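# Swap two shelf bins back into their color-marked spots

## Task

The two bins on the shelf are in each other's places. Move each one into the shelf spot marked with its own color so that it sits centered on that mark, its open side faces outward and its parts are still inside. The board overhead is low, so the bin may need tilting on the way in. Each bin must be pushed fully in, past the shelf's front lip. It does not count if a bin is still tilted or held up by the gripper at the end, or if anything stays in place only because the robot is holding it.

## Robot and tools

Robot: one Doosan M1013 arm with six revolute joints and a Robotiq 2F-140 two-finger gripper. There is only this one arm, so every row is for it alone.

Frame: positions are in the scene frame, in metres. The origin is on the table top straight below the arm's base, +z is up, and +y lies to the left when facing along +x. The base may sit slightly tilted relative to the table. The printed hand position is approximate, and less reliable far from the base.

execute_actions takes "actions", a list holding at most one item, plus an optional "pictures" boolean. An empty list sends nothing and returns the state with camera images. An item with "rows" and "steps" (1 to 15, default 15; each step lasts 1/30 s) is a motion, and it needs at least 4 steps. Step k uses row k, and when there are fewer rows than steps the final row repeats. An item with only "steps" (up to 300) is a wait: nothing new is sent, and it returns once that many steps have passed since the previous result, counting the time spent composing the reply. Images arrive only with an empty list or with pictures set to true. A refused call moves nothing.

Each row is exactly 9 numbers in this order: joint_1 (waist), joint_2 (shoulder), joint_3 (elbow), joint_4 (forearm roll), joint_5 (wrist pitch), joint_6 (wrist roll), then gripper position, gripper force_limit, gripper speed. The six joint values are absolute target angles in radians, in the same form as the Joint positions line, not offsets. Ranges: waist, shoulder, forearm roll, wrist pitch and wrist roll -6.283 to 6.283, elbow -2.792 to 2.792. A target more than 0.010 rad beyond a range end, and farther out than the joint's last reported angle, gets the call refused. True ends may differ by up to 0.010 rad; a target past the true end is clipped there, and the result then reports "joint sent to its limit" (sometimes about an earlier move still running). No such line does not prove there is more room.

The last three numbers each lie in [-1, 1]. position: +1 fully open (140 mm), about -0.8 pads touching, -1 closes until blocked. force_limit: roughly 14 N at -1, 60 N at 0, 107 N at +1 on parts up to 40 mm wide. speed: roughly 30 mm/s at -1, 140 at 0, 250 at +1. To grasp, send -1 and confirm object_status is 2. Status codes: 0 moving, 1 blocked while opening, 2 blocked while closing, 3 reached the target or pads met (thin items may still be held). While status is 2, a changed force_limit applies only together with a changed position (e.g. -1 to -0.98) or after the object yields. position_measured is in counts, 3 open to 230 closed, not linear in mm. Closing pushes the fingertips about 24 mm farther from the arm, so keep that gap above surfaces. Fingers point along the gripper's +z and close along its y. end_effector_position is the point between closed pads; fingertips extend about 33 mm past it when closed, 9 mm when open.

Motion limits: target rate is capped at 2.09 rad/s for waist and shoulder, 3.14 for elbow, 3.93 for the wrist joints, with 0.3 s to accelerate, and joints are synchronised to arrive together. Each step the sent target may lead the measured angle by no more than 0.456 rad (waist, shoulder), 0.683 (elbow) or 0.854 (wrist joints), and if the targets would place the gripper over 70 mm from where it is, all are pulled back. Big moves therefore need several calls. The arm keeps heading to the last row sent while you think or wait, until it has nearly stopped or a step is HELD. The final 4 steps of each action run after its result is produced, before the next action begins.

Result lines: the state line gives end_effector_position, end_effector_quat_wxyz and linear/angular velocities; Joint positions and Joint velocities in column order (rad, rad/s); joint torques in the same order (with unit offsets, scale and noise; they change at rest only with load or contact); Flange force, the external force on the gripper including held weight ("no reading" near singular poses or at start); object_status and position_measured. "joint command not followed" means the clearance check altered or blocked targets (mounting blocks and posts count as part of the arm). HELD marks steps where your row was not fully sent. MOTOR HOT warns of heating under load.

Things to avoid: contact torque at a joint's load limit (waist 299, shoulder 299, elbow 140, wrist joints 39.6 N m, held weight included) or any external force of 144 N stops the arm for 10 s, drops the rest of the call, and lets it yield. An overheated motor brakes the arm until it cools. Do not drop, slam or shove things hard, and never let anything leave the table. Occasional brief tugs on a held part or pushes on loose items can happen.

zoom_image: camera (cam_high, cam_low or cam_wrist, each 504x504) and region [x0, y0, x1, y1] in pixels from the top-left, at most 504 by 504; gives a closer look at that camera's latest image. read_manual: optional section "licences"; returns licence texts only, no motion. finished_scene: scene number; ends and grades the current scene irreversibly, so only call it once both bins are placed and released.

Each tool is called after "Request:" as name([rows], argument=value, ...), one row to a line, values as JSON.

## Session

Request:
execute_actions(actions=[])

Scene clock: 0.00 s of 14400.00 s.
end_effector_position=(+0.8880, +0.3703, +0.1172) position_measured=3 object_status=3 end_effector_quat_wxyz=(+0.510, +0.108, +0.853, -0.005) end_effector_velocity=(+0.000, +0.000, +0.001) end_effector_angular_velocity=(+0.000, -0.002, -0.000)
Joint positions: [ 0.524  0.586  1.804 -1.863  0.619  0.847]
Joint velocities: [-0.    -0.001 -0.001 -0.     0.    -0.   ]
Joint torques (N m, as the joint torque sensors report them, + toward a larger angle): no reading
Flange force (N, the push that the arm receives, along the gripper's own x y z axes): no reading

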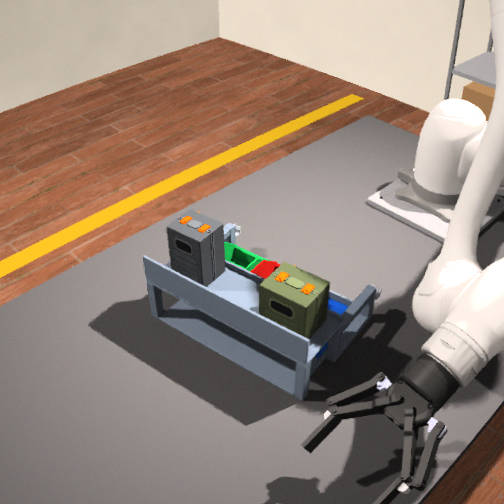

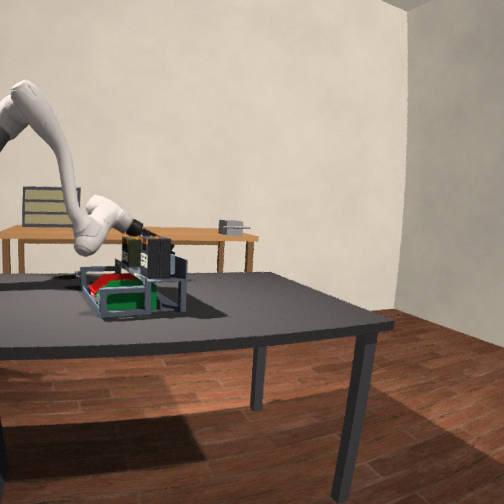

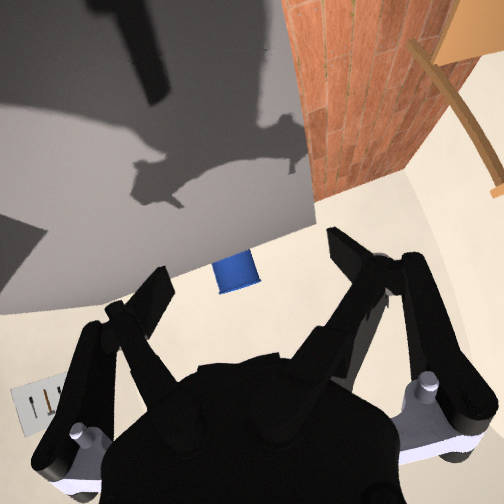

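Raise first, then go to an overview.

Request:
execute_actions([
  {"rows":[[0.524,0.1,1.804,-1.863,0.619,0.847,1,0,0]]},
])

Request:
execute_actions([
  {"steps":25},
])

Request:
execute_actions([
  {"rows":[[0.524,-0.031,1.85,0,1.192,-1.67,1,0,0]]},
])

Request:
execute_actions([
  {"steps":45},
])

Request:
execute_actions([
  {"rows":[[-0.1,-0.031,1.981,0,1.192,-1.67,1,0,0]]},
])

Request:
execute_actions([
  {"steps":30},
], pictures=true)

Scene clock: 0.53 s of 14400.00 s.
end_effector_position=(+0.8830, +0.3679, +0.2847) position_measured=3 object_status=3 end_effector_quat_wxyz=(+0.567, +0.131, +0.812, +0.042) end_effector_velocity=(-0.059, -0.034, +0.558) end_effector_angular_velocity=(+0.311, -0.503, +0.001)
Joint positions: [ 0.524  0.409  1.804 -1.863  0.619  0.847]
Joint velocities: [-0.    -0.591  0.     0.     0.     0.001]
Joint torques (N m, as the joint torque sensors report them, + toward a larger angle): [ -2.14 -74.05 -28.4   -2.3    2.15   0.02]
Flange force (N, the push that the arm receives, along the gripper's own x y z axes): [-3.1 6.6 1.6]
Steps of this call (steps 1 to 5: nothing new was sent; steps 6 to 16: the first 11 steps of this action). Readings (joint positions | what the end effector reports):
6: [0.524 0.586 1.804 -1.863 0.619 0.847] | position_measured=3 object_status=3
7: [0.524 0.582 1.804 -1.863 0.619 0.847] | position_measured=3 object_status=3
9: [0.524 0.552 1.804 -1.863 0.619 0.847] | position_measured=3 object_status=3
13: [0.524 0.470 1.804 -1.863 0.619 0.847] | position_measured=3 object_status=3
16: the state above

Scene clock: 1.37 s of 14400.00 s.
end_effector_position=(+0.8144, +0.3264, +0.5666) position_measured=3 object_status=3 end_effector_quat_wxyz=(+0.656, +0.169, +0.725, +0.124) end_effector_velocity=(-0.000, -0.000, -0.000) end_effector_angular_velocity=(-0.001, +0.000, +0.001)
Joint positions: [ 0.524  0.1    1.804 -1.863  0.619  0.847]
Joint velocities: [ 0.    -0.     0.001 -0.001 -0.    -0.   ]
Joint torques (N m, as the joint torque sensors report them, + toward a larger angle): [ -2.2  -45.93 -37.15  -2.58   1.83  -0.03]
Flange force (N, the push that the arm receives, along the gripper's own x y z axes): [-4.9 3.2 -3.1]
Kept back: nothing.
Steps of this call (steps 1 to 4: the last 4 steps of your previous action; steps 5 to 25: the robot went on to your last target). Readings (joint positions | what the end effector reports):
1: [0.524 0.389 1.804 -1.863 0.619 0.847] | position_measured=3 object_status=3
2: [0.524 0.370 1.804 -1.863 0.619 0.847] | position_measured=3 object_status=3
4: [0.524 0.329 1.804 -1.863 0.619 0.847] | position_measured=3 object_status=3
8: [0.524 0.249 1.804 -1.863 0.619 0.847] | position_measured=3 object_status=3
25: the state above

Scene clock: 1.73 s of 14400.00 s.
end_effector_position=(+0.7543, +0.2104, +0.5242) position_measured=3 object_status=3 end_effector_quat_wxyz=(+0.589, +0.249, +0.768, -0.033) end_effector_velocity=(-0.284, -0.271, -0.298) end_effector_angular_velocity=(-0.313, +1.341, -0.659)
Joint positions: [ 0.524  0.042  1.825 -1.408  0.876  0.392]
Joint velocities: [ 0.    -0.166  0.058  1.706  0.722 -1.715]
Joint torques (N m, as the joint torque sensors report them, + toward a larger angle): [  0.03 -43.22 -37.15  -1.96   1.47   0.21]
Flange force (N, the push that the arm receives, along the gripper's own x y z axes): [-5.2 5.7 2.8]
Steps of this call (steps 1 to 11: the first 11 steps of this action). Readings (joint positions | what the end effector reports):
1: [0.524 0.100 1.804 -1.863 0.619 0.847] | position_measured=3 object_status=3
2: [0.524 0.099 1.804 -1.855 0.625 0.839] | position_measured=3 object_status=3
4: [0.524 0.090 1.807 -1.796 0.664 0.780] | position_measured=3 object_status=3
8: [0.524 0.060 1.818 -1.579 0.795 0.563] | position_measured=3 object_status=3
11: the state above

Scene clock: 3.23 s of 14400.00 s.
end_effector_position=(+0.4638, +0.3268, +0.3210) position_measured=3 object_status=3 end_effector_quat_wxyz=(+0.063, -0.319, +0.946, +0.013) end_effector_velocity=(+0.000, +0.000, +0.000) end_effector_angular_velocity=(+0.001, -0.001, +0.000)
Joint positions: [ 0.524 -0.031  1.85  -0.     1.192 -1.67 ]
Joint velocities: [ 0.    -0.    -0.     0.    -0.001 -0.   ]
Joint torques (N m, as the joint torque sensors report them, + toward a larger angle): [ -1.   -37.37 -37.04   3.6    0.37  -0.13]
Flange force (N, the push that the arm receives, along the gripper's own x y z axes): [-6.0 1.6 -3.3]
Kept back: nothing.
Steps of this call (steps 1 to 4: the last 4 steps of your previous action; steps 5 to 45: the robot went on to your last target). Readings (joint positions | what the end effector reports):
1: [0.524 0.036 1.826 -1.349 0.899 0.333] | position_measured=3 object_status=3
2: [0.524 0.031 1.828 -1.291 0.921 0.275] | position_measured=3 object_status=3
4: [0.524 0.022 1.831 -1.173 0.961 0.157] | position_measured=3 object_status=3
8: [0.524 0.008 1.836 -0.937 1.023 -0.079] | position_measured=3 object_status=3
45: the state above

Scene clock: 3.60 s of 14400.00 s.
end_effector_position=(+0.5007, +0.2003, +0.2887) position_measured=3 object_status=3 end_effector_quat_wxyz=(+0.036, -0.205, +0.978, +0.002) end_effector_velocity=(+0.096, -0.460, -0.089) end_effector_angular_velocity=(-0.049, +0.151, -0.867)
Joint positions: [ 0.287 -0.031  1.908  0.     1.192 -1.67 ]
Joint velocities: [-0.868 -0.     0.162  0.     0.    -0.001]
Joint torques (N m, as the joint torque sensors report them, + toward a larger angle): [ -1.12 -36.88 -38.79   3.59   0.54   0.28]
Flange force (N, the push that the arm receives, along the gripper's own x y z axes): [0.2 1.0 -0.9]
Steps of this call (steps 1 to 11: the first 11 steps of this action). Readings (joint positions | what the end effector reports):
1: [0.524 -0.031 1.850 0.000 1.192 -1.670] | position_measured=3 object_status=3
2: [0.520 -0.031 1.851 0.000 1.192 -1.670] | position_measured=3 object_status=3
4: [0.489 -0.031 1.860 0.000 1.192 -1.670] | position_measured=3 object_status=3
8: [0.375 -0.031 1.890 0.000 1.192 -1.670] | position_measured=3 object_status=3
11: the state above

Scene clock: 4.60 s of 14400.00 s.
end_effector_position=(+0.5009, -0.0012, +0.2498) position_measured=3 object_status=3 end_effector_quat_wxyz=(+0.000, -0.013, +1.000, -0.002) end_effector_velocity=(+0.000, +0.000, +0.000) end_effector_angular_velocity=(+0.000, -0.000, +0.000)
Joint positions: [-0.1   -0.031  1.981  0.     1.192 -1.67 ]
Joint velocities: [ 0.     0.    -0.001  0.     0.    -0.   ]
Joint torques (N m, as the joint torque sensors report them, + toward a larger angle): [ -0.52 -33.71 -36.55   3.49   0.48   0.2 ]
Flange force (N, the push that the arm receives, along the gripper's own x y z axes): [-0.9 0.2 -2.9]
Kept back: nothing.
Steps of this call (steps 1 to 4: the last 4 steps of your previous action; steps 5 to 30: the robot went on to your last target). Readings (joint positions | what the end effector reports):
1: [0.258 -0.031 1.913 0.000 1.192 -1.670] | position_measured=3 object_status=3
2: [0.229 -0.031 1.919 0.000 1.192 -1.670] | position_measured=3 object_status=3
4: [0.169 -0.031 1.930 0.000 1.192 -1.670] | position_measured=3 object_status=3
8: [0.050 -0.031 1.953 0.000 1.192 -1.670] | position_measured=3 object_status=3
30: the state above
The arm was judged still, so your last target was given up. Only a new action makes it travel on or press farther. Fingers that are still opening or closing keep moving.

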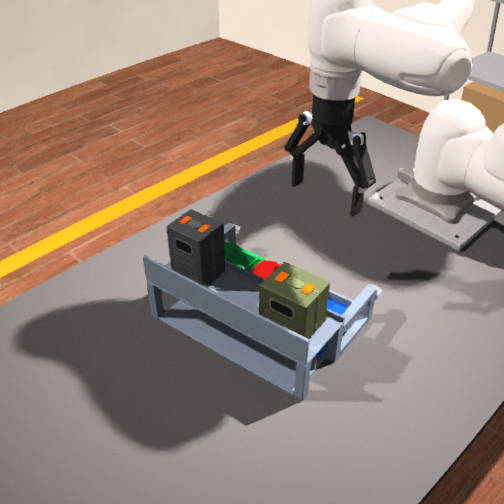

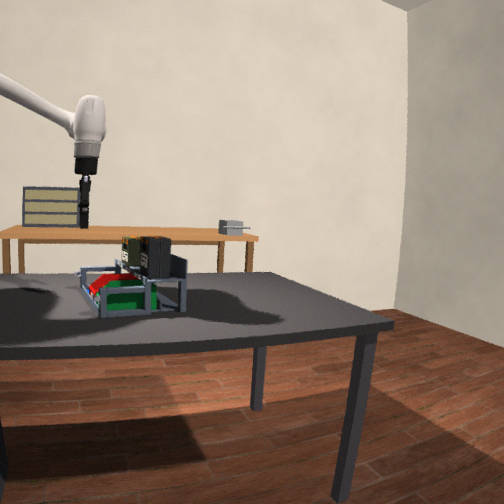

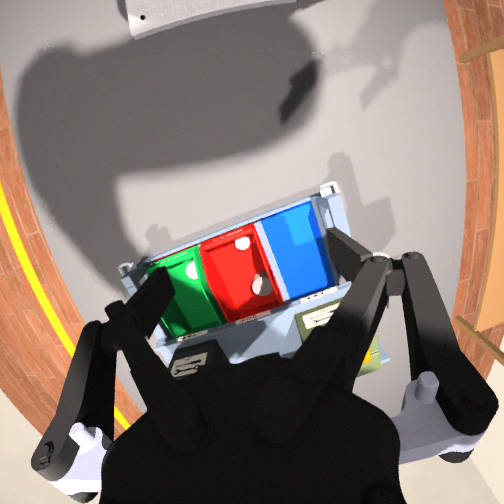

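Request:
execute_actions([
  {"rows":[[-0.0843,0.116,2.076,0.037,0.833,-1.824,-0.16,0.6,0.5]]},
])

Request:
execute_actions([
  {"steps":15},
], pictures=true)

Request:
zoom_image(camera="cam_low", region=[50, 220, 210, 330])

Scene clock: 5.50 s of 14400.00 s.
end_effector_position=(+0.5651, +0.0113, +0.1324) position_measured=102 object_status=0 end_effector_quat_wxyz=(+0.058, -0.085, +0.995, +0.004) end_effector_velocity=(+0.061, +0.015, -0.138) end_effector_angular_velocity=(-0.001, -0.141, +0.162)
Joint positions: [-0.085  0.113  2.074  0.036  0.842 -1.82 ]
Joint velocities: [ 0.019  0.176  0.111  0.045 -0.423 -0.182]
Joint torques (N m, as the joint torque sensors report them, + toward a larger angle): [  0.75 -77.17 -41.79   4.3    0.65   0.12]
Flange force (N, the push that the arm receives, along the gripper's own x y z axes): [-5.1 2.6 -5.0]
Steps of this call (steps 1 to 16: nothing new was sent; steps 17 to 27: the first 11 steps of this action). Readings (joint positions | what the end effector reports):
17: [-0.100 -0.031 1.981 0.000 1.192 -1.670] | position_measured=3 object_status=0
18: [-0.100 -0.028 1.983 0.001 1.184 -1.673] | position_measured=8 object_status=0
20: [-0.097 -0.005 1.998 0.007 1.126 -1.698] | position_measured=29 object_status=0
24: [-0.089 0.072 2.048 0.026 0.940 -1.778] | position_measured=71 object_status=0
27: the state above

Scene clock: 6.00 s of 14400.00 s.
end_effector_position=(+0.5666, +0.0117, +0.1298) position_measured=149 object_status=3 end_effector_quat_wxyz=(+0.060, -0.086, +0.994, +0.004) end_effector_velocity=(-0.000, +0.000, -0.000) end_effector_angular_velocity=(-0.000, +0.000, +0.000)
Joint positions: [-0.084  0.116  2.076  0.037  0.833 -1.824]
Joint velocities: [ 0.  0. -0. -0.  0.  0.]
Joint torques (N m, as the joint torque sensors report them, + toward a larger angle): [ -2.72 -45.44 -32.16   3.19   0.12  -0.13]
Flange force (N, the push that the arm receives, along the gripper's own x y z axes): [-3.8 4.5 -1.3]
Kept back: nothing.
Steps of this call (steps 1 to 4: the last 4 steps of your previous action; steps 5 to 15: the robot went on to your last target). Readings (joint positions | what the end effector reports):
1: [-0.084 0.116 2.076 0.037 0.835 -1.823] | position_measured=113 object_status=0
2: [-0.084 0.116 2.076 0.037 0.833 -1.824] | position_measured=123 object_status=0
4: [-0.084 0.116 2.076 0.037 0.833 -1.824] | position_measured=144 object_status=0
8: [-0.084 0.116 2.076 0.037 0.833 -1.824] | position_measured=149 object_status=0
15: the state above
The arm was judged still, so your last target was given up. Only a new action makes it travel on or press farther. Fingers that are still opening or closing keep moving.

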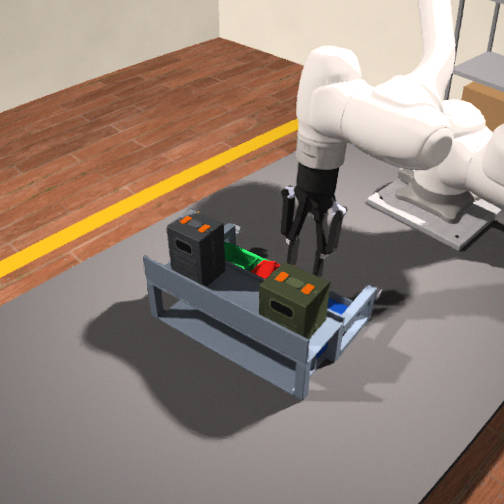

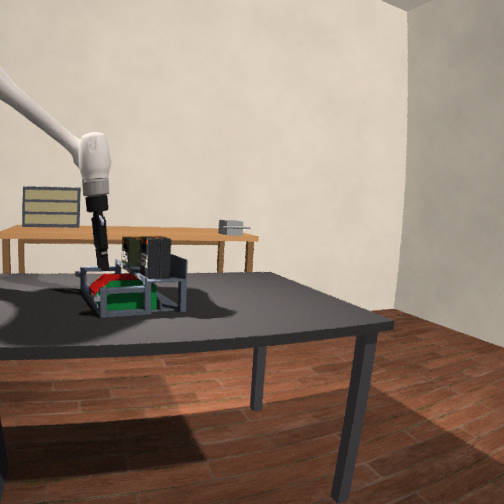

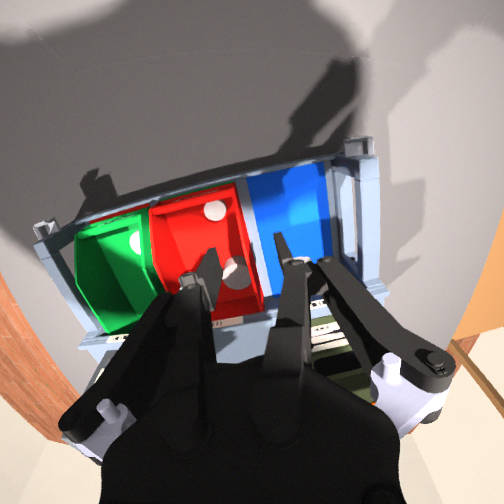

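Region (50, 220, 210, 330) of cam_low's 504x504 image, scaled by 3.150, with more detail than that image has; it fills the top 346 rows of this view, and the rest is white.

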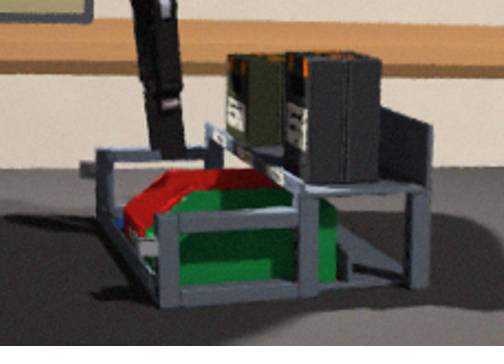

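Request:
execute_actions([
  {"rows":[[-0.0785,0.1918,2.1218,0.0445,0.712,-1.8465,-0.16,0.6,0]]},
], pictures=true)

Scene clock: 12.70 s of 14400.00 s.
end_effector_position=(+0.5700, +0.0151, +0.0698) position_measured=149 object_status=3 end_effector_quat_wxyz=(+0.060, -0.096, +0.994, +0.004) end_effector_velocity=(+0.000, +0.000, +0.000) end_effector_angular_velocity=(-0.000, -0.001, +0.001)
Joint positions: [-0.079  0.192  2.122  0.045  0.712 -1.846]
Joint velocities: [ 0.    -0.    -0.    -0.    -0.001 -0.001]
Joint torques (N m, as the joint torque sensors report them, + toward a larger angle): [ -4.07 -49.17 -29.49   2.11   0.33   0.21]
Flange force (N, the push that the arm receives, along the gripper's own x y z axes): [-1.8 6.5 -4.0]
Steps of this call (steps 1 to 90: nothing new was sent; then 3.33 s passed at rest; steps 91 to 101: the first 11 steps of this action). Readings (joint positions | what the end effector reports):
91: [-0.084 0.116 2.076 0.037 0.833 -1.824] | position_measured=149 object_status=3
92: [-0.084 0.119 2.078 0.037 0.826 -1.825] | position_measured=149 object_status=3
94: [-0.082 0.150 2.097 0.040 0.778 -1.834] | position_measured=149 object_status=3
98: [-0.079 0.192 2.122 0.044 0.712 -1.846] | position_measured=149 object_status=3
101: the state above

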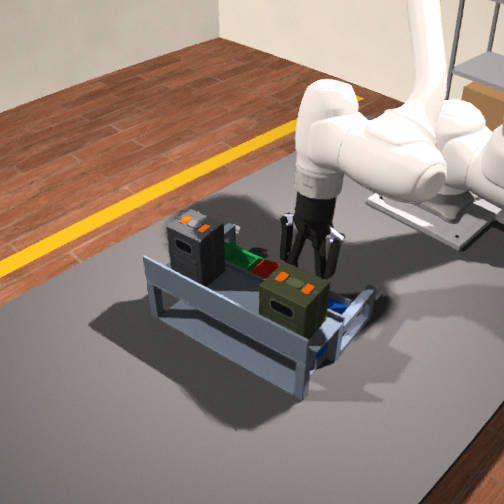

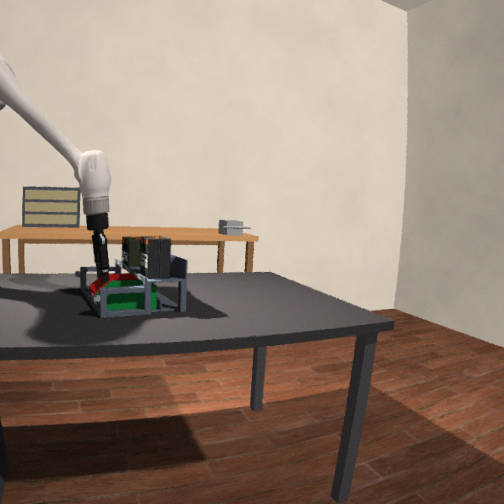

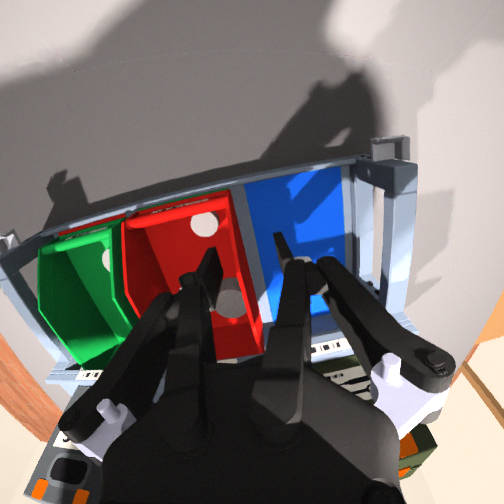

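Request:
execute_actions([
  {"rows":[[-0.0825,0.1918,2.1218,0.0445,0.712,-1.8505,-1,0.6,0]]},
])

Request:
execute_actions([
  {"steps":8},
])

Request:
execute_actions([
  {"rows":[[-0.0778,0.202,2.0981,0.032,0.7545,-1.838,-1,0.6,0],[-0.0778,0.202,2.0981,0.032,0.7545,-1.838,-1,0.6,0],[-0.0778,0.202,2.0981,0.032,0.7545,-1.838,-1,0.6,0],[-0.0731,0.2122,2.0745,0.021,0.797,-1.826,-1,0.6,0],[-0.0731,0.2122,2.0745,0.021,0.797,-1.826,-1,0.6,0],[-0.0731,0.2122,2.0745,0.021,0.797,-1.826,-1,0.6,0],[-0.0684,0.2223,2.0508,0.01,0.8395,-1.814,-1,0.6,0],[-0.0684,0.2223,2.0508,0.01,0.8395,-1.814,-1,0.6,0],[-0.0684,0.2223,2.0508,0.01,0.8395,-1.814,-1,0.6,0],[-0.0637,0.2325,2.0271,0,0.882,-1.802,-1,0.6,0]]},
])

Request:
execute_actions([
  {"steps":8},
], pictures=true)

Request:
zoom_image(camera="cam_low", region=[50, 220, 210, 330])

Scene clock: 13.30 s of 14400.00 s.
end_effector_position=(+0.5701, +0.0129, +0.0699) position_measured=221 object_status=0 end_effector_quat_wxyz=(+0.060, -0.096, +0.994, +0.004) end_effector_velocity=(+0.000, -0.001, +0.001) end_effector_angular_velocity=(-0.001, -0.002, +0.001)
Joint positions: [-0.082  0.192  2.122  0.045  0.712 -1.851]
Joint velocities: [-0.002 -0.001 -0.    -0.    -0.001 -0.003]
Joint torques (N m, as the joint torque sensors report them, + toward a larger angle): [ -0.59 -45.55 -28.43   2.99   0.05  -0.14]
Flange force (N, the push that the arm receives, along the gripper's own x y z axes): [1.2 1.2 -8.3]
Steps of this call (steps 1 to 4: the last 4 steps of your previous action; steps 5 to 7: the robot went on to your last target; steps 8 to 18: the first 11 steps of this action). Readings (joint positions | what the end effector reports):
8: [-0.079 0.192 2.122 0.045 0.712 -1.847] | position_measured=149 object_status=0
9: [-0.080 0.192 2.122 0.045 0.712 -1.849] | position_measured=153 object_status=0
11: [-0.082 0.192 2.122 0.045 0.712 -1.850] | position_measured=168 object_status=0
15: [-0.082 0.192 2.122 0.045 0.712 -1.850] | position_measured=198 object_status=0
18: the state above

Scene clock: 13.57 s of 14400.00 s.
end_effector_position=(+0.5701, +0.0129, +0.0700) position_measured=231 object_status=3 end_effector_quat_wxyz=(+0.060, -0.096, +0.994, +0.004) end_effector_velocity=(-0.001, +0.000, -0.000) end_effector_angular_velocity=(+0.001, +0.001, -0.002)
Joint positions: [-0.082  0.192  2.122  0.045  0.712 -1.851]
Joint velocities: [-0.    -0.     0.001  0.001  0.     0.001]
Joint torques (N m, as the joint torque sensors report them, + toward a larger angle): [ -5.41 -45.91 -26.66   2.14   0.54   0.  ]
Flange force (N, the push that the arm receives, along the gripper's own x y z axes): [-4.1 9.1 -7.5]
Kept back: nothing.
Steps of this call (steps 1 to 4: the last 4 steps of your previous action; steps 5 to 8: the robot went on to your last target). Readings (joint positions | what the end effector reports):
1: [-0.082 0.192 2.122 0.045 0.712 -1.851] | position_measured=228 object_status=0
2: [-0.082 0.192 2.122 0.045 0.712 -1.851] | position_measured=231 object_status=0
4: [-0.082 0.192 2.122 0.045 0.712 -1.851] | position_measured=231 object_status=0
8: the state above

Scene clock: 13.93 s of 14400.00 s.
end_effector_position=(+0.5742, +0.0136, +0.0817) position_measured=231 object_status=3 end_effector_quat_wxyz=(+0.011, -0.098, +0.995, -0.000) end_effector_velocity=(+0.006, +0.002, +0.049) end_effector_angular_velocity=(-0.079, +0.380, -0.006)
Joint positions: [-0.067  0.225  2.045  0.007  0.85  -1.811]
Joint velocities: [ 0.059  0.124 -0.285 -0.131  0.536  0.151]
Joint torques (N m, as the joint torque sensors report them, + toward a larger angle): [ -5.23 -48.87 -40.32   3.41  -0.01   0.15]
Flange force (N, the push that the arm receives, along the gripper's own x y z axes): [-0.4 8.2 1.9]
Steps of this call (steps 1 to 11: the first 11 steps of this action). Readings (joint positions | what the end effector reports):
1: [-0.082 0.192 2.122 0.045 0.712 -1.851] | position_measured=231 object_status=3
2: [-0.082 0.193 2.118 0.042 0.720 -1.849] | position_measured=231 object_status=3
4: [-0.079 0.201 2.100 0.033 0.751 -1.840] | position_measured=231 object_status=3
8: [-0.072 0.214 2.069 0.018 0.807 -1.823] | position_measured=231 object_status=3
11: the state above

Scene clock: 14.20 s of 14400.00 s.
end_effector_position=(+0.5752, +0.0138, +0.0850) position_measured=231 object_status=3 end_effector_quat_wxyz=(+0.000, -0.097, +0.995, -0.002) end_effector_velocity=(+0.000, -0.000, +0.000) end_effector_angular_velocity=(-0.000, +0.000, +0.000)
Joint positions: [-0.064  0.232  2.027  0.     0.882 -1.802]
Joint velocities: [-0.     0.001 -0.001 -0.     0.    -0.   ]
Joint torques (N m, as the joint torque sensors report them, + toward a larger angle): [ -2.25 -56.86 -32.12   2.59   0.64   0.36]
Flange force (N, the push that the arm receives, along the gripper's own x y z axes): [-2.0 2.5 2.4]
Kept back: nothing.
Steps of this call (steps 1 to 4: the last 4 steps of your previous action; steps 5 to 8: the robot went on to your last target). Readings (joint positions | what the end effector reports):
1: [-0.065 0.229 2.035 0.003 0.868 -1.806] | position_measured=231 object_status=3
2: [-0.064 0.232 2.029 0.001 0.879 -1.803] | position_measured=231 object_status=3
4: [-0.064 0.232 2.027 0.000 0.882 -1.802] | position_measured=231 object_status=3
8: the state above

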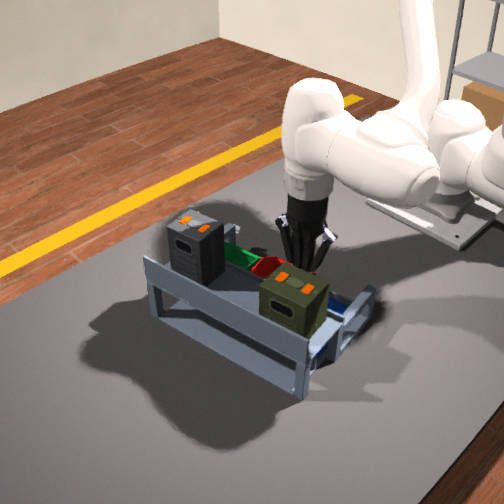

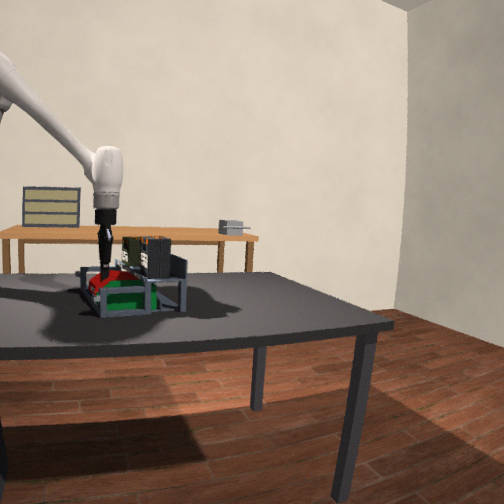

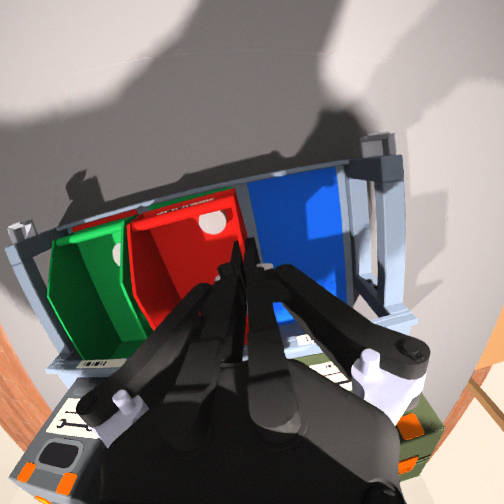

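Region (50, 220, 210, 330) of cam_low's 504x504 image, scaled by 3.150, with more detail than that image has; it fills the top 346 rows of this view, and the rest is white.

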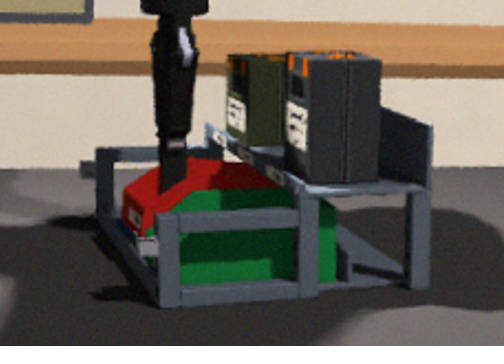

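Request:
execute_actions([
  {"rows":[[-0.0662,0.2236,2.037,0,0.881,-1.804,-1,0.6,0],[-0.0662,0.2236,2.037,0,0.881,-1.804,-1,0.6,0],[-0.0662,0.2236,2.037,0,0.881,-1.804,-1,0.6,0],[-0.0688,0.2147,2.047,0,0.8799,-1.807,-1,0.6,0]],"steps":13},
])

Request:
execute_actions([
  {"rows":[[-0.0713,0.2058,2.057,0,0.8788,-1.809,-1,0.6,0]],"steps":11},
])

Scene clock: 14.70 s of 14400.00 s.
end_effector_position=(+0.5638, +0.0114, +0.0865) position_measured=231 object_status=3 end_effector_quat_wxyz=(+0.000, -0.097, +0.995, -0.002) end_effector_velocity=(-0.001, -0.000, -0.000) end_effector_angular_velocity=(+0.000, +0.001, +0.000)
Joint positions: [-0.069  0.215  2.047 -0.     0.88  -1.807]
Joint velocities: [-0.001 -0.     0.001  0.    -0.001 -0.001]
Joint torques (N m, as the joint torque sensors report them, + toward a larger angle): [ -0.21 -53.77 -32.97   2.77   0.14  -0.01]
Flange force (N, the push that the arm receives, along the gripper's own x y z axes): [1.6 0.4 0.8]
Steps of this call (steps 1 to 6: the robot went on to your last target; steps 7 to 15: the first 9 steps of this action). Readings (joint positions | what the end effector reports):
7: [-0.064 0.232 2.027 0.000 0.882 -1.802] | position_measured=231 object_status=3
8: [-0.064 0.230 2.030 0.000 0.882 -1.802] | position_measured=231 object_status=3
10: [-0.066 0.224 2.037 -0.000 0.881 -1.803] | position_measured=231 object_status=3
14: [-0.069 0.215 2.047 -0.000 0.880 -1.807] | position_measured=231 object_status=3
15: the state above

Scene clock: 15.07 s of 14400.00 s.
end_effector_position=(+0.5581, +0.0102, +0.0872) position_measured=231 object_status=3 end_effector_quat_wxyz=(+0.000, -0.097, +0.995, -0.002) end_effector_velocity=(+0.001, -0.000, +0.001) end_effector_angular_velocity=(-0.000, -0.001, -0.000)
Joint positions: [-0.071  0.206  2.057 -0.     0.879 -1.809]
Joint velocities: [ 0.    -0.    -0.001 -0.    -0.     0.001]
Joint torques (N m, as the joint torque sensors report them, + toward a larger angle): [ -0.64 -51.39 -32.52   2.86   0.21   0.14]
Flange force (N, the push that the arm receives, along the gripper's own x y z axes): [3.0 1.1 -1.6]
Steps of this call (steps 1 to 4: the last 4 steps of your previous action; steps 5 to 11: the first 7 steps of this action). Readings (joint positions | what the end effector reports):
5: [-0.069 0.215 2.047 -0.000 0.880 -1.807] | position_measured=231 object_status=3
6: [-0.070 0.211 2.051 -0.000 0.879 -1.808] | position_measured=231 object_status=3
8: [-0.071 0.206 2.057 -0.000 0.879 -1.809] | position_measured=231 object_status=3
11: the state above

Request:
execute_actions([
  {"rows":[[-0.0789,0.1792,2.0868,0,0.8756,-1.817,-1,0.6,0],[-0.0789,0.1792,2.0868,0,0.8756,-1.817,-1,0.6,0],[-0.0789,0.1792,2.0868,0,0.8756,-1.817,-1,0.6,0],[-0.0789,0.1792,2.0868,0,0.8756,-1.817,-1,0.6,0],[-0.0886,0.1476,2.1193,0,0.8747,-1.8266,-1,0.6,0],[-0.0886,0.1476,2.1193,0,0.8747,-1.8266,-1,0.6,0],[-0.0886,0.1476,2.1193,0,0.8747,-1.8266,-1,0.6,0],[-0.0886,0.1476,2.1193,0,0.8747,-1.8266,-1,0.6,0],[-0.0984,0.116,2.1518,0,0.8738,-1.8364,-1,0.6,0]]},
])

Request:
execute_actions([
  {"steps":8},
], pictures=true)

Scene clock: 15.63 s of 14400.00 s.
end_effector_position=(+0.5115, +0.0009, +0.0929) position_measured=231 object_status=3 end_effector_quat_wxyz=(+0.000, -0.097, +0.995, -0.002) end_effector_velocity=(-0.243, -0.042, +0.021) end_effector_angular_velocity=(+0.001, +0.020, +0.003)
Joint positions: [-0.094  0.132  2.135  0.     0.874 -1.832]
Joint velocities: [-0.113 -0.373  0.394  0.    -0.002 -0.116]
Joint torques (N m, as the joint torque sensors report them, + toward a larger angle): [  0.67 -71.24 -21.47   1.7    1.21   0.03]
Flange force (N, the push that the arm receives, along the gripper's own x y z axes): [-5.9 3.7 1.0]
Steps of this call (steps 1 to 4: the last 4 steps of your previous action; steps 5 to 6: the robot went on to your last target; steps 7 to 17: the first 11 steps of this action). Readings (joint positions | what the end effector reports):
7: [-0.071 0.206 2.057 -0.000 0.879 -1.809] | position_measured=231 object_status=3
8: [-0.072 0.202 2.061 -0.000 0.878 -1.810] | position_measured=231 object_status=3
10: [-0.078 0.183 2.083 -0.000 0.876 -1.816] | position_measured=231 object_status=3
14: [-0.087 0.153 2.114 0.000 0.875 -1.825] | position_measured=231 object_status=3
17: the state above

Scene clock: 15.90 s of 14400.00 s.
end_effector_position=(+0.5015, -0.0009, +0.0940) position_measured=231 object_status=3 end_effector_quat_wxyz=(+0.000, -0.097, +0.995, -0.002) end_effector_velocity=(+0.001, +0.000, +0.001) end_effector_angular_velocity=(-0.000, -0.001, +0.000)
Joint positions: [-0.098  0.116  2.152  0.     0.874 -1.836]
Joint velocities: [ 0.    -0.    -0.001 -0.     0.     0.   ]
Joint torques (N m, as the joint torque sensors report them, + toward a larger angle): [ -4.14 -45.19 -30.81   2.75   0.31   0.14]
Flange force (N, the push that the arm receives, along the gripper's own x y z axes): [-5.8 6.6 1.1]
Kept back: nothing.
Steps of this call (steps 1 to 4: the last 4 steps of your previous action; steps 5 to 8: the robot went on to your last target). Readings (joint positions | what the end effector reports):
1: [-0.097 0.121 2.147 0.000 0.874 -1.835] | position_measured=231 object_status=3
2: [-0.098 0.117 2.151 0.000 0.874 -1.836] | position_measured=231 object_status=3
4: [-0.098 0.116 2.152 0.000 0.874 -1.836] | position_measured=231 object_status=3
8: the state above

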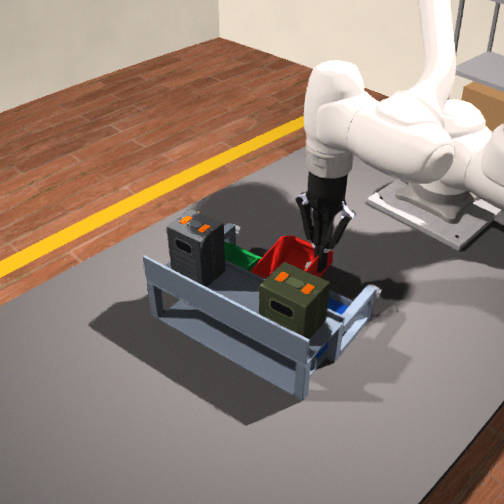

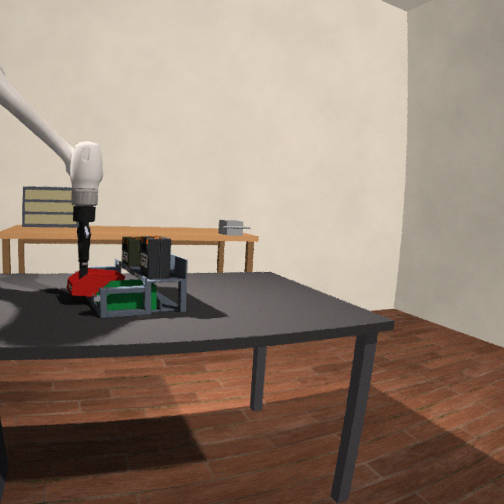

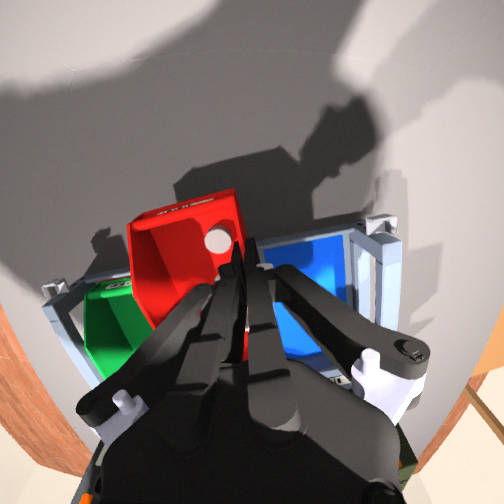

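Request:
execute_actions([
  {"rows":[[-0.0984,0.01,2.095,0,1.035,-1.8364,-1,0.6,0]]},
])

Request:
execute_actions([
  {"rows":[[0.6,-0.193,2.306,0,0.909,-1.571,-1,0.6,0]]},
])

Request:
execute_actions([
  {"steps":28},
])

Request:
execute_actions([
  {"rows":[[0.6,-0.077,2.401,0,0.697,-1.571,-1,0.6,0]]},
])

Request:
execute_actions([
  {"rows":[[0.6,-0.072,2.404,0,0.689,-1.571,-1,0.6,0],[0.6,-0.072,2.404,0,0.689,-1.571,-1,0.6,0],[0.6,-0.072,2.404,0,0.689,-1.571,-1,0.6,0],[0.6,-0.067,2.407,0,0.681,-1.571,-1,0.6,0],[0.6,-0.067,2.407,0,0.681,-1.571,-1,0.6,0],[0.6,-0.067,2.407,0,0.681,-1.571,-1,0.6,0],[0.6,-0.0625,2.4095,0,0.674,-1.571,-1,0.6,0]]},
], pictures=true)

Scene clock: 16.53 s of 14400.00 s.
end_effector_position=(+0.4889, +0.0002, +0.1724) position_measured=231 object_status=3 end_effector_quat_wxyz=(+0.001, -0.097, +0.995, -0.002) end_effector_velocity=(-0.001, -0.000, +0.001) end_effector_angular_velocity=(-0.000, +0.003, +0.001)
Joint positions: [-0.098  0.01   2.095  0.     1.035 -1.836]
Joint velocities: [-0.    -0.    -0.001 -0.     0.004 -0.001]
Joint torques (N m, as the joint torque sensors report them, + toward a larger angle): [ -3.03 -34.27 -34.07   2.64   0.47   0.2 ]
Flange force (N, the push that the arm receives, along the gripper's own x y z axes): [-2.0 4.2 0.8]
Steps of this call (steps 1 to 8: the robot went on to your last target; steps 9 to 19: the first 11 steps of this action). Readings (joint positions | what the end effector reports):
9: [-0.098 0.116 2.152 0.000 0.874 -1.836] | position_measured=231 object_status=3
10: [-0.098 0.112 2.150 0.000 0.880 -1.836] | position_measured=231 object_status=3
12: [-0.098 0.082 2.133 0.000 0.927 -1.836] | position_measured=231 object_status=3
16: [-0.098 0.011 2.096 0.000 1.032 -1.836] | position_measured=231 object_status=3
19: the state above

Scene clock: 17.03 s of 14400.00 s.
end_effector_position=(+0.4327, +0.1154, +0.1684) position_measured=231 object_status=3 end_effector_quat_wxyz=(+0.028, -0.162, +0.986, -0.001) end_effector_velocity=(-0.223, +0.396, -0.016) end_effector_angular_velocity=(+0.046, -0.147, +0.619)
Joint positions: [ 0.155 -0.084  2.193  0.     0.976 -1.713]
Joint velocities: [ 0.963 -0.265  0.273 -0.    -0.163  0.345]
Joint torques (N m, as the joint torque sensors report them, + toward a larger angle): [ -4.27 -28.96 -34.69   2.41   0.03   0.08]
Flange force (N, the push that the arm receives, along the gripper's own x y z axes): [-7.9 6.4 2.7]
Steps of this call (steps 1 to 4: the last 4 steps of your previous action; steps 5 to 15: the first 11 steps of this action). Readings (joint positions | what the end effector reports):
5: [-0.098 0.010 2.095 0.000 1.035 -1.836] | position_measured=231 object_status=3
6: [-0.094 0.009 2.097 0.000 1.034 -1.835] | position_measured=231 object_status=3
8: [-0.063 -0.005 2.111 0.000 1.025 -1.816] | position_measured=231 object_status=3
12: [0.059 -0.055 2.163 0.000 0.995 -1.752] | position_measured=231 object_status=3
15: the state above

Scene clock: 17.97 s of 14400.00 s.
end_effector_position=(+0.3031, +0.2630, +0.1583) position_measured=231 object_status=3 end_effector_quat_wxyz=(+0.057, -0.308, +0.949, +0.017) end_effector_velocity=(-0.000, -0.000, -0.000) end_effector_angular_velocity=(-0.000, +0.000, -0.000)
Joint positions: [ 0.6   -0.193  2.306  0.     0.909 -1.571]
Joint velocities: [-0.     0.     0.001 -0.    -0.001 -0.   ]
Joint torques (N m, as the joint torque sensors report them, + toward a larger angle): [  0.43 -15.26 -35.68   2.72  -0.19  -0.07]
Flange force (N, the push that the arm receives, along the gripper's own x y z axes): [1.2 -1.6 -1.2]
Kept back: nothing.
Steps of this call (steps 1 to 4: the last 4 steps of your previous action; steps 5 to 28: the robot went on to your last target). Readings (joint positions | what the end effector reports):
1: [0.188 -0.093 2.202 0.000 0.971 -1.702] | position_measured=231 object_status=3
2: [0.221 -0.101 2.211 0.000 0.966 -1.691] | position_measured=231 object_status=3
4: [0.287 -0.117 2.227 0.000 0.956 -1.670] | position_measured=231 object_status=3
8: [0.423 -0.150 2.261 0.000 0.936 -1.627] | position_measured=231 object_status=3
28: the state above

Scene clock: 18.33 s of 14400.00 s.
end_effector_position=(+0.3038, +0.2630, +0.0742) position_measured=231 object_status=3 end_effector_quat_wxyz=(+0.057, -0.308, +0.949, +0.017) end_effector_velocity=(-0.000, +0.000, -0.000) end_effector_angular_velocity=(+0.001, -0.000, -0.000)
Joint positions: [ 0.6   -0.077  2.401 -0.     0.697 -1.571]
Joint velocities: [-0.     0.     0.001  0.    -0.001  0.   ]
Joint torques (N m, as the joint torque sensors report them, + toward a larger angle): [ -3.59 -23.26 -31.38   2.46  -0.01   0.07]
Flange force (N, the push that the arm receives, along the gripper's own x y z axes): [-0.1 9.3 -0.5]
Steps of this call (steps 1 to 11: the first 11 steps of this action). Readings (joint positions | what the end effector reports):
1: [0.600 -0.193 2.306 0.000 0.909 -1.571] | position_measured=231 object_status=3
2: [0.600 -0.189 2.309 0.000 0.901 -1.571] | position_measured=231 object_status=3
4: [0.600 -0.159 2.335 0.000 0.845 -1.571] | position_measured=231 object_status=3
8: [0.600 -0.080 2.398 -0.000 0.704 -1.571] | position_measured=231 object_status=3
11: the state above

Scene clock: 18.83 s of 14400.00 s.
end_effector_position=(+0.3037, +0.2630, +0.0655) position_measured=231 object_status=3 end_effector_quat_wxyz=(+0.057, -0.308, +0.949, +0.017) end_effector_velocity=(+0.000, +0.000, -0.000) end_effector_angular_velocity=(+0.000, -0.001, +0.001)
Joint positions: [ 0.6   -0.063  2.409 -0.     0.674 -1.571]
Joint velocities: [-0.     0.001 -0.    -0.    -0.001 -0.001]
Joint torques (N m, as the joint torque sensors report them, + toward a larger angle): [ -3.48 -26.14 -30.17   2.    -0.11   0.44]
Flange force (N, the push that the arm receives, along the gripper's own x y z axes): [-2.5 8.2 4.2]
Steps of this call (steps 1 to 4: the last 4 steps of your previous action; steps 5 to 15: the first 11 steps of this action). Readings (joint positions | what the end effector reports):
5: [0.600 -0.077 2.401 -0.000 0.697 -1.571] | position_measured=231 object_status=3
6: [0.600 -0.075 2.402 -0.000 0.693 -1.571] | position_measured=231 object_status=3
8: [0.600 -0.072 2.404 -0.000 0.689 -1.571] | position_measured=231 object_status=3
12: [0.600 -0.065 2.408 -0.000 0.677 -1.571] | position_measured=231 object_status=3
15: the state above

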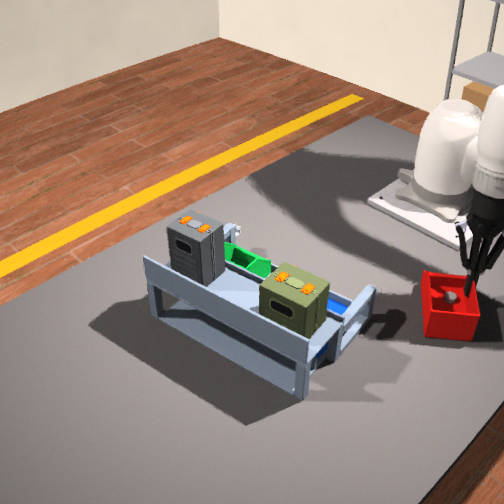

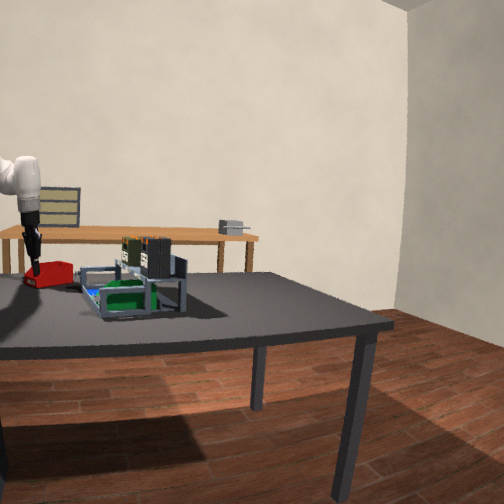

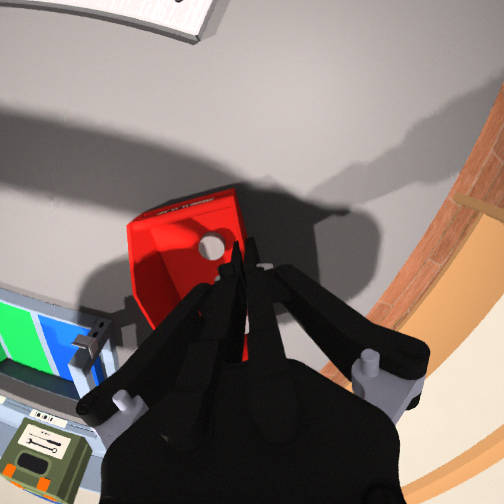

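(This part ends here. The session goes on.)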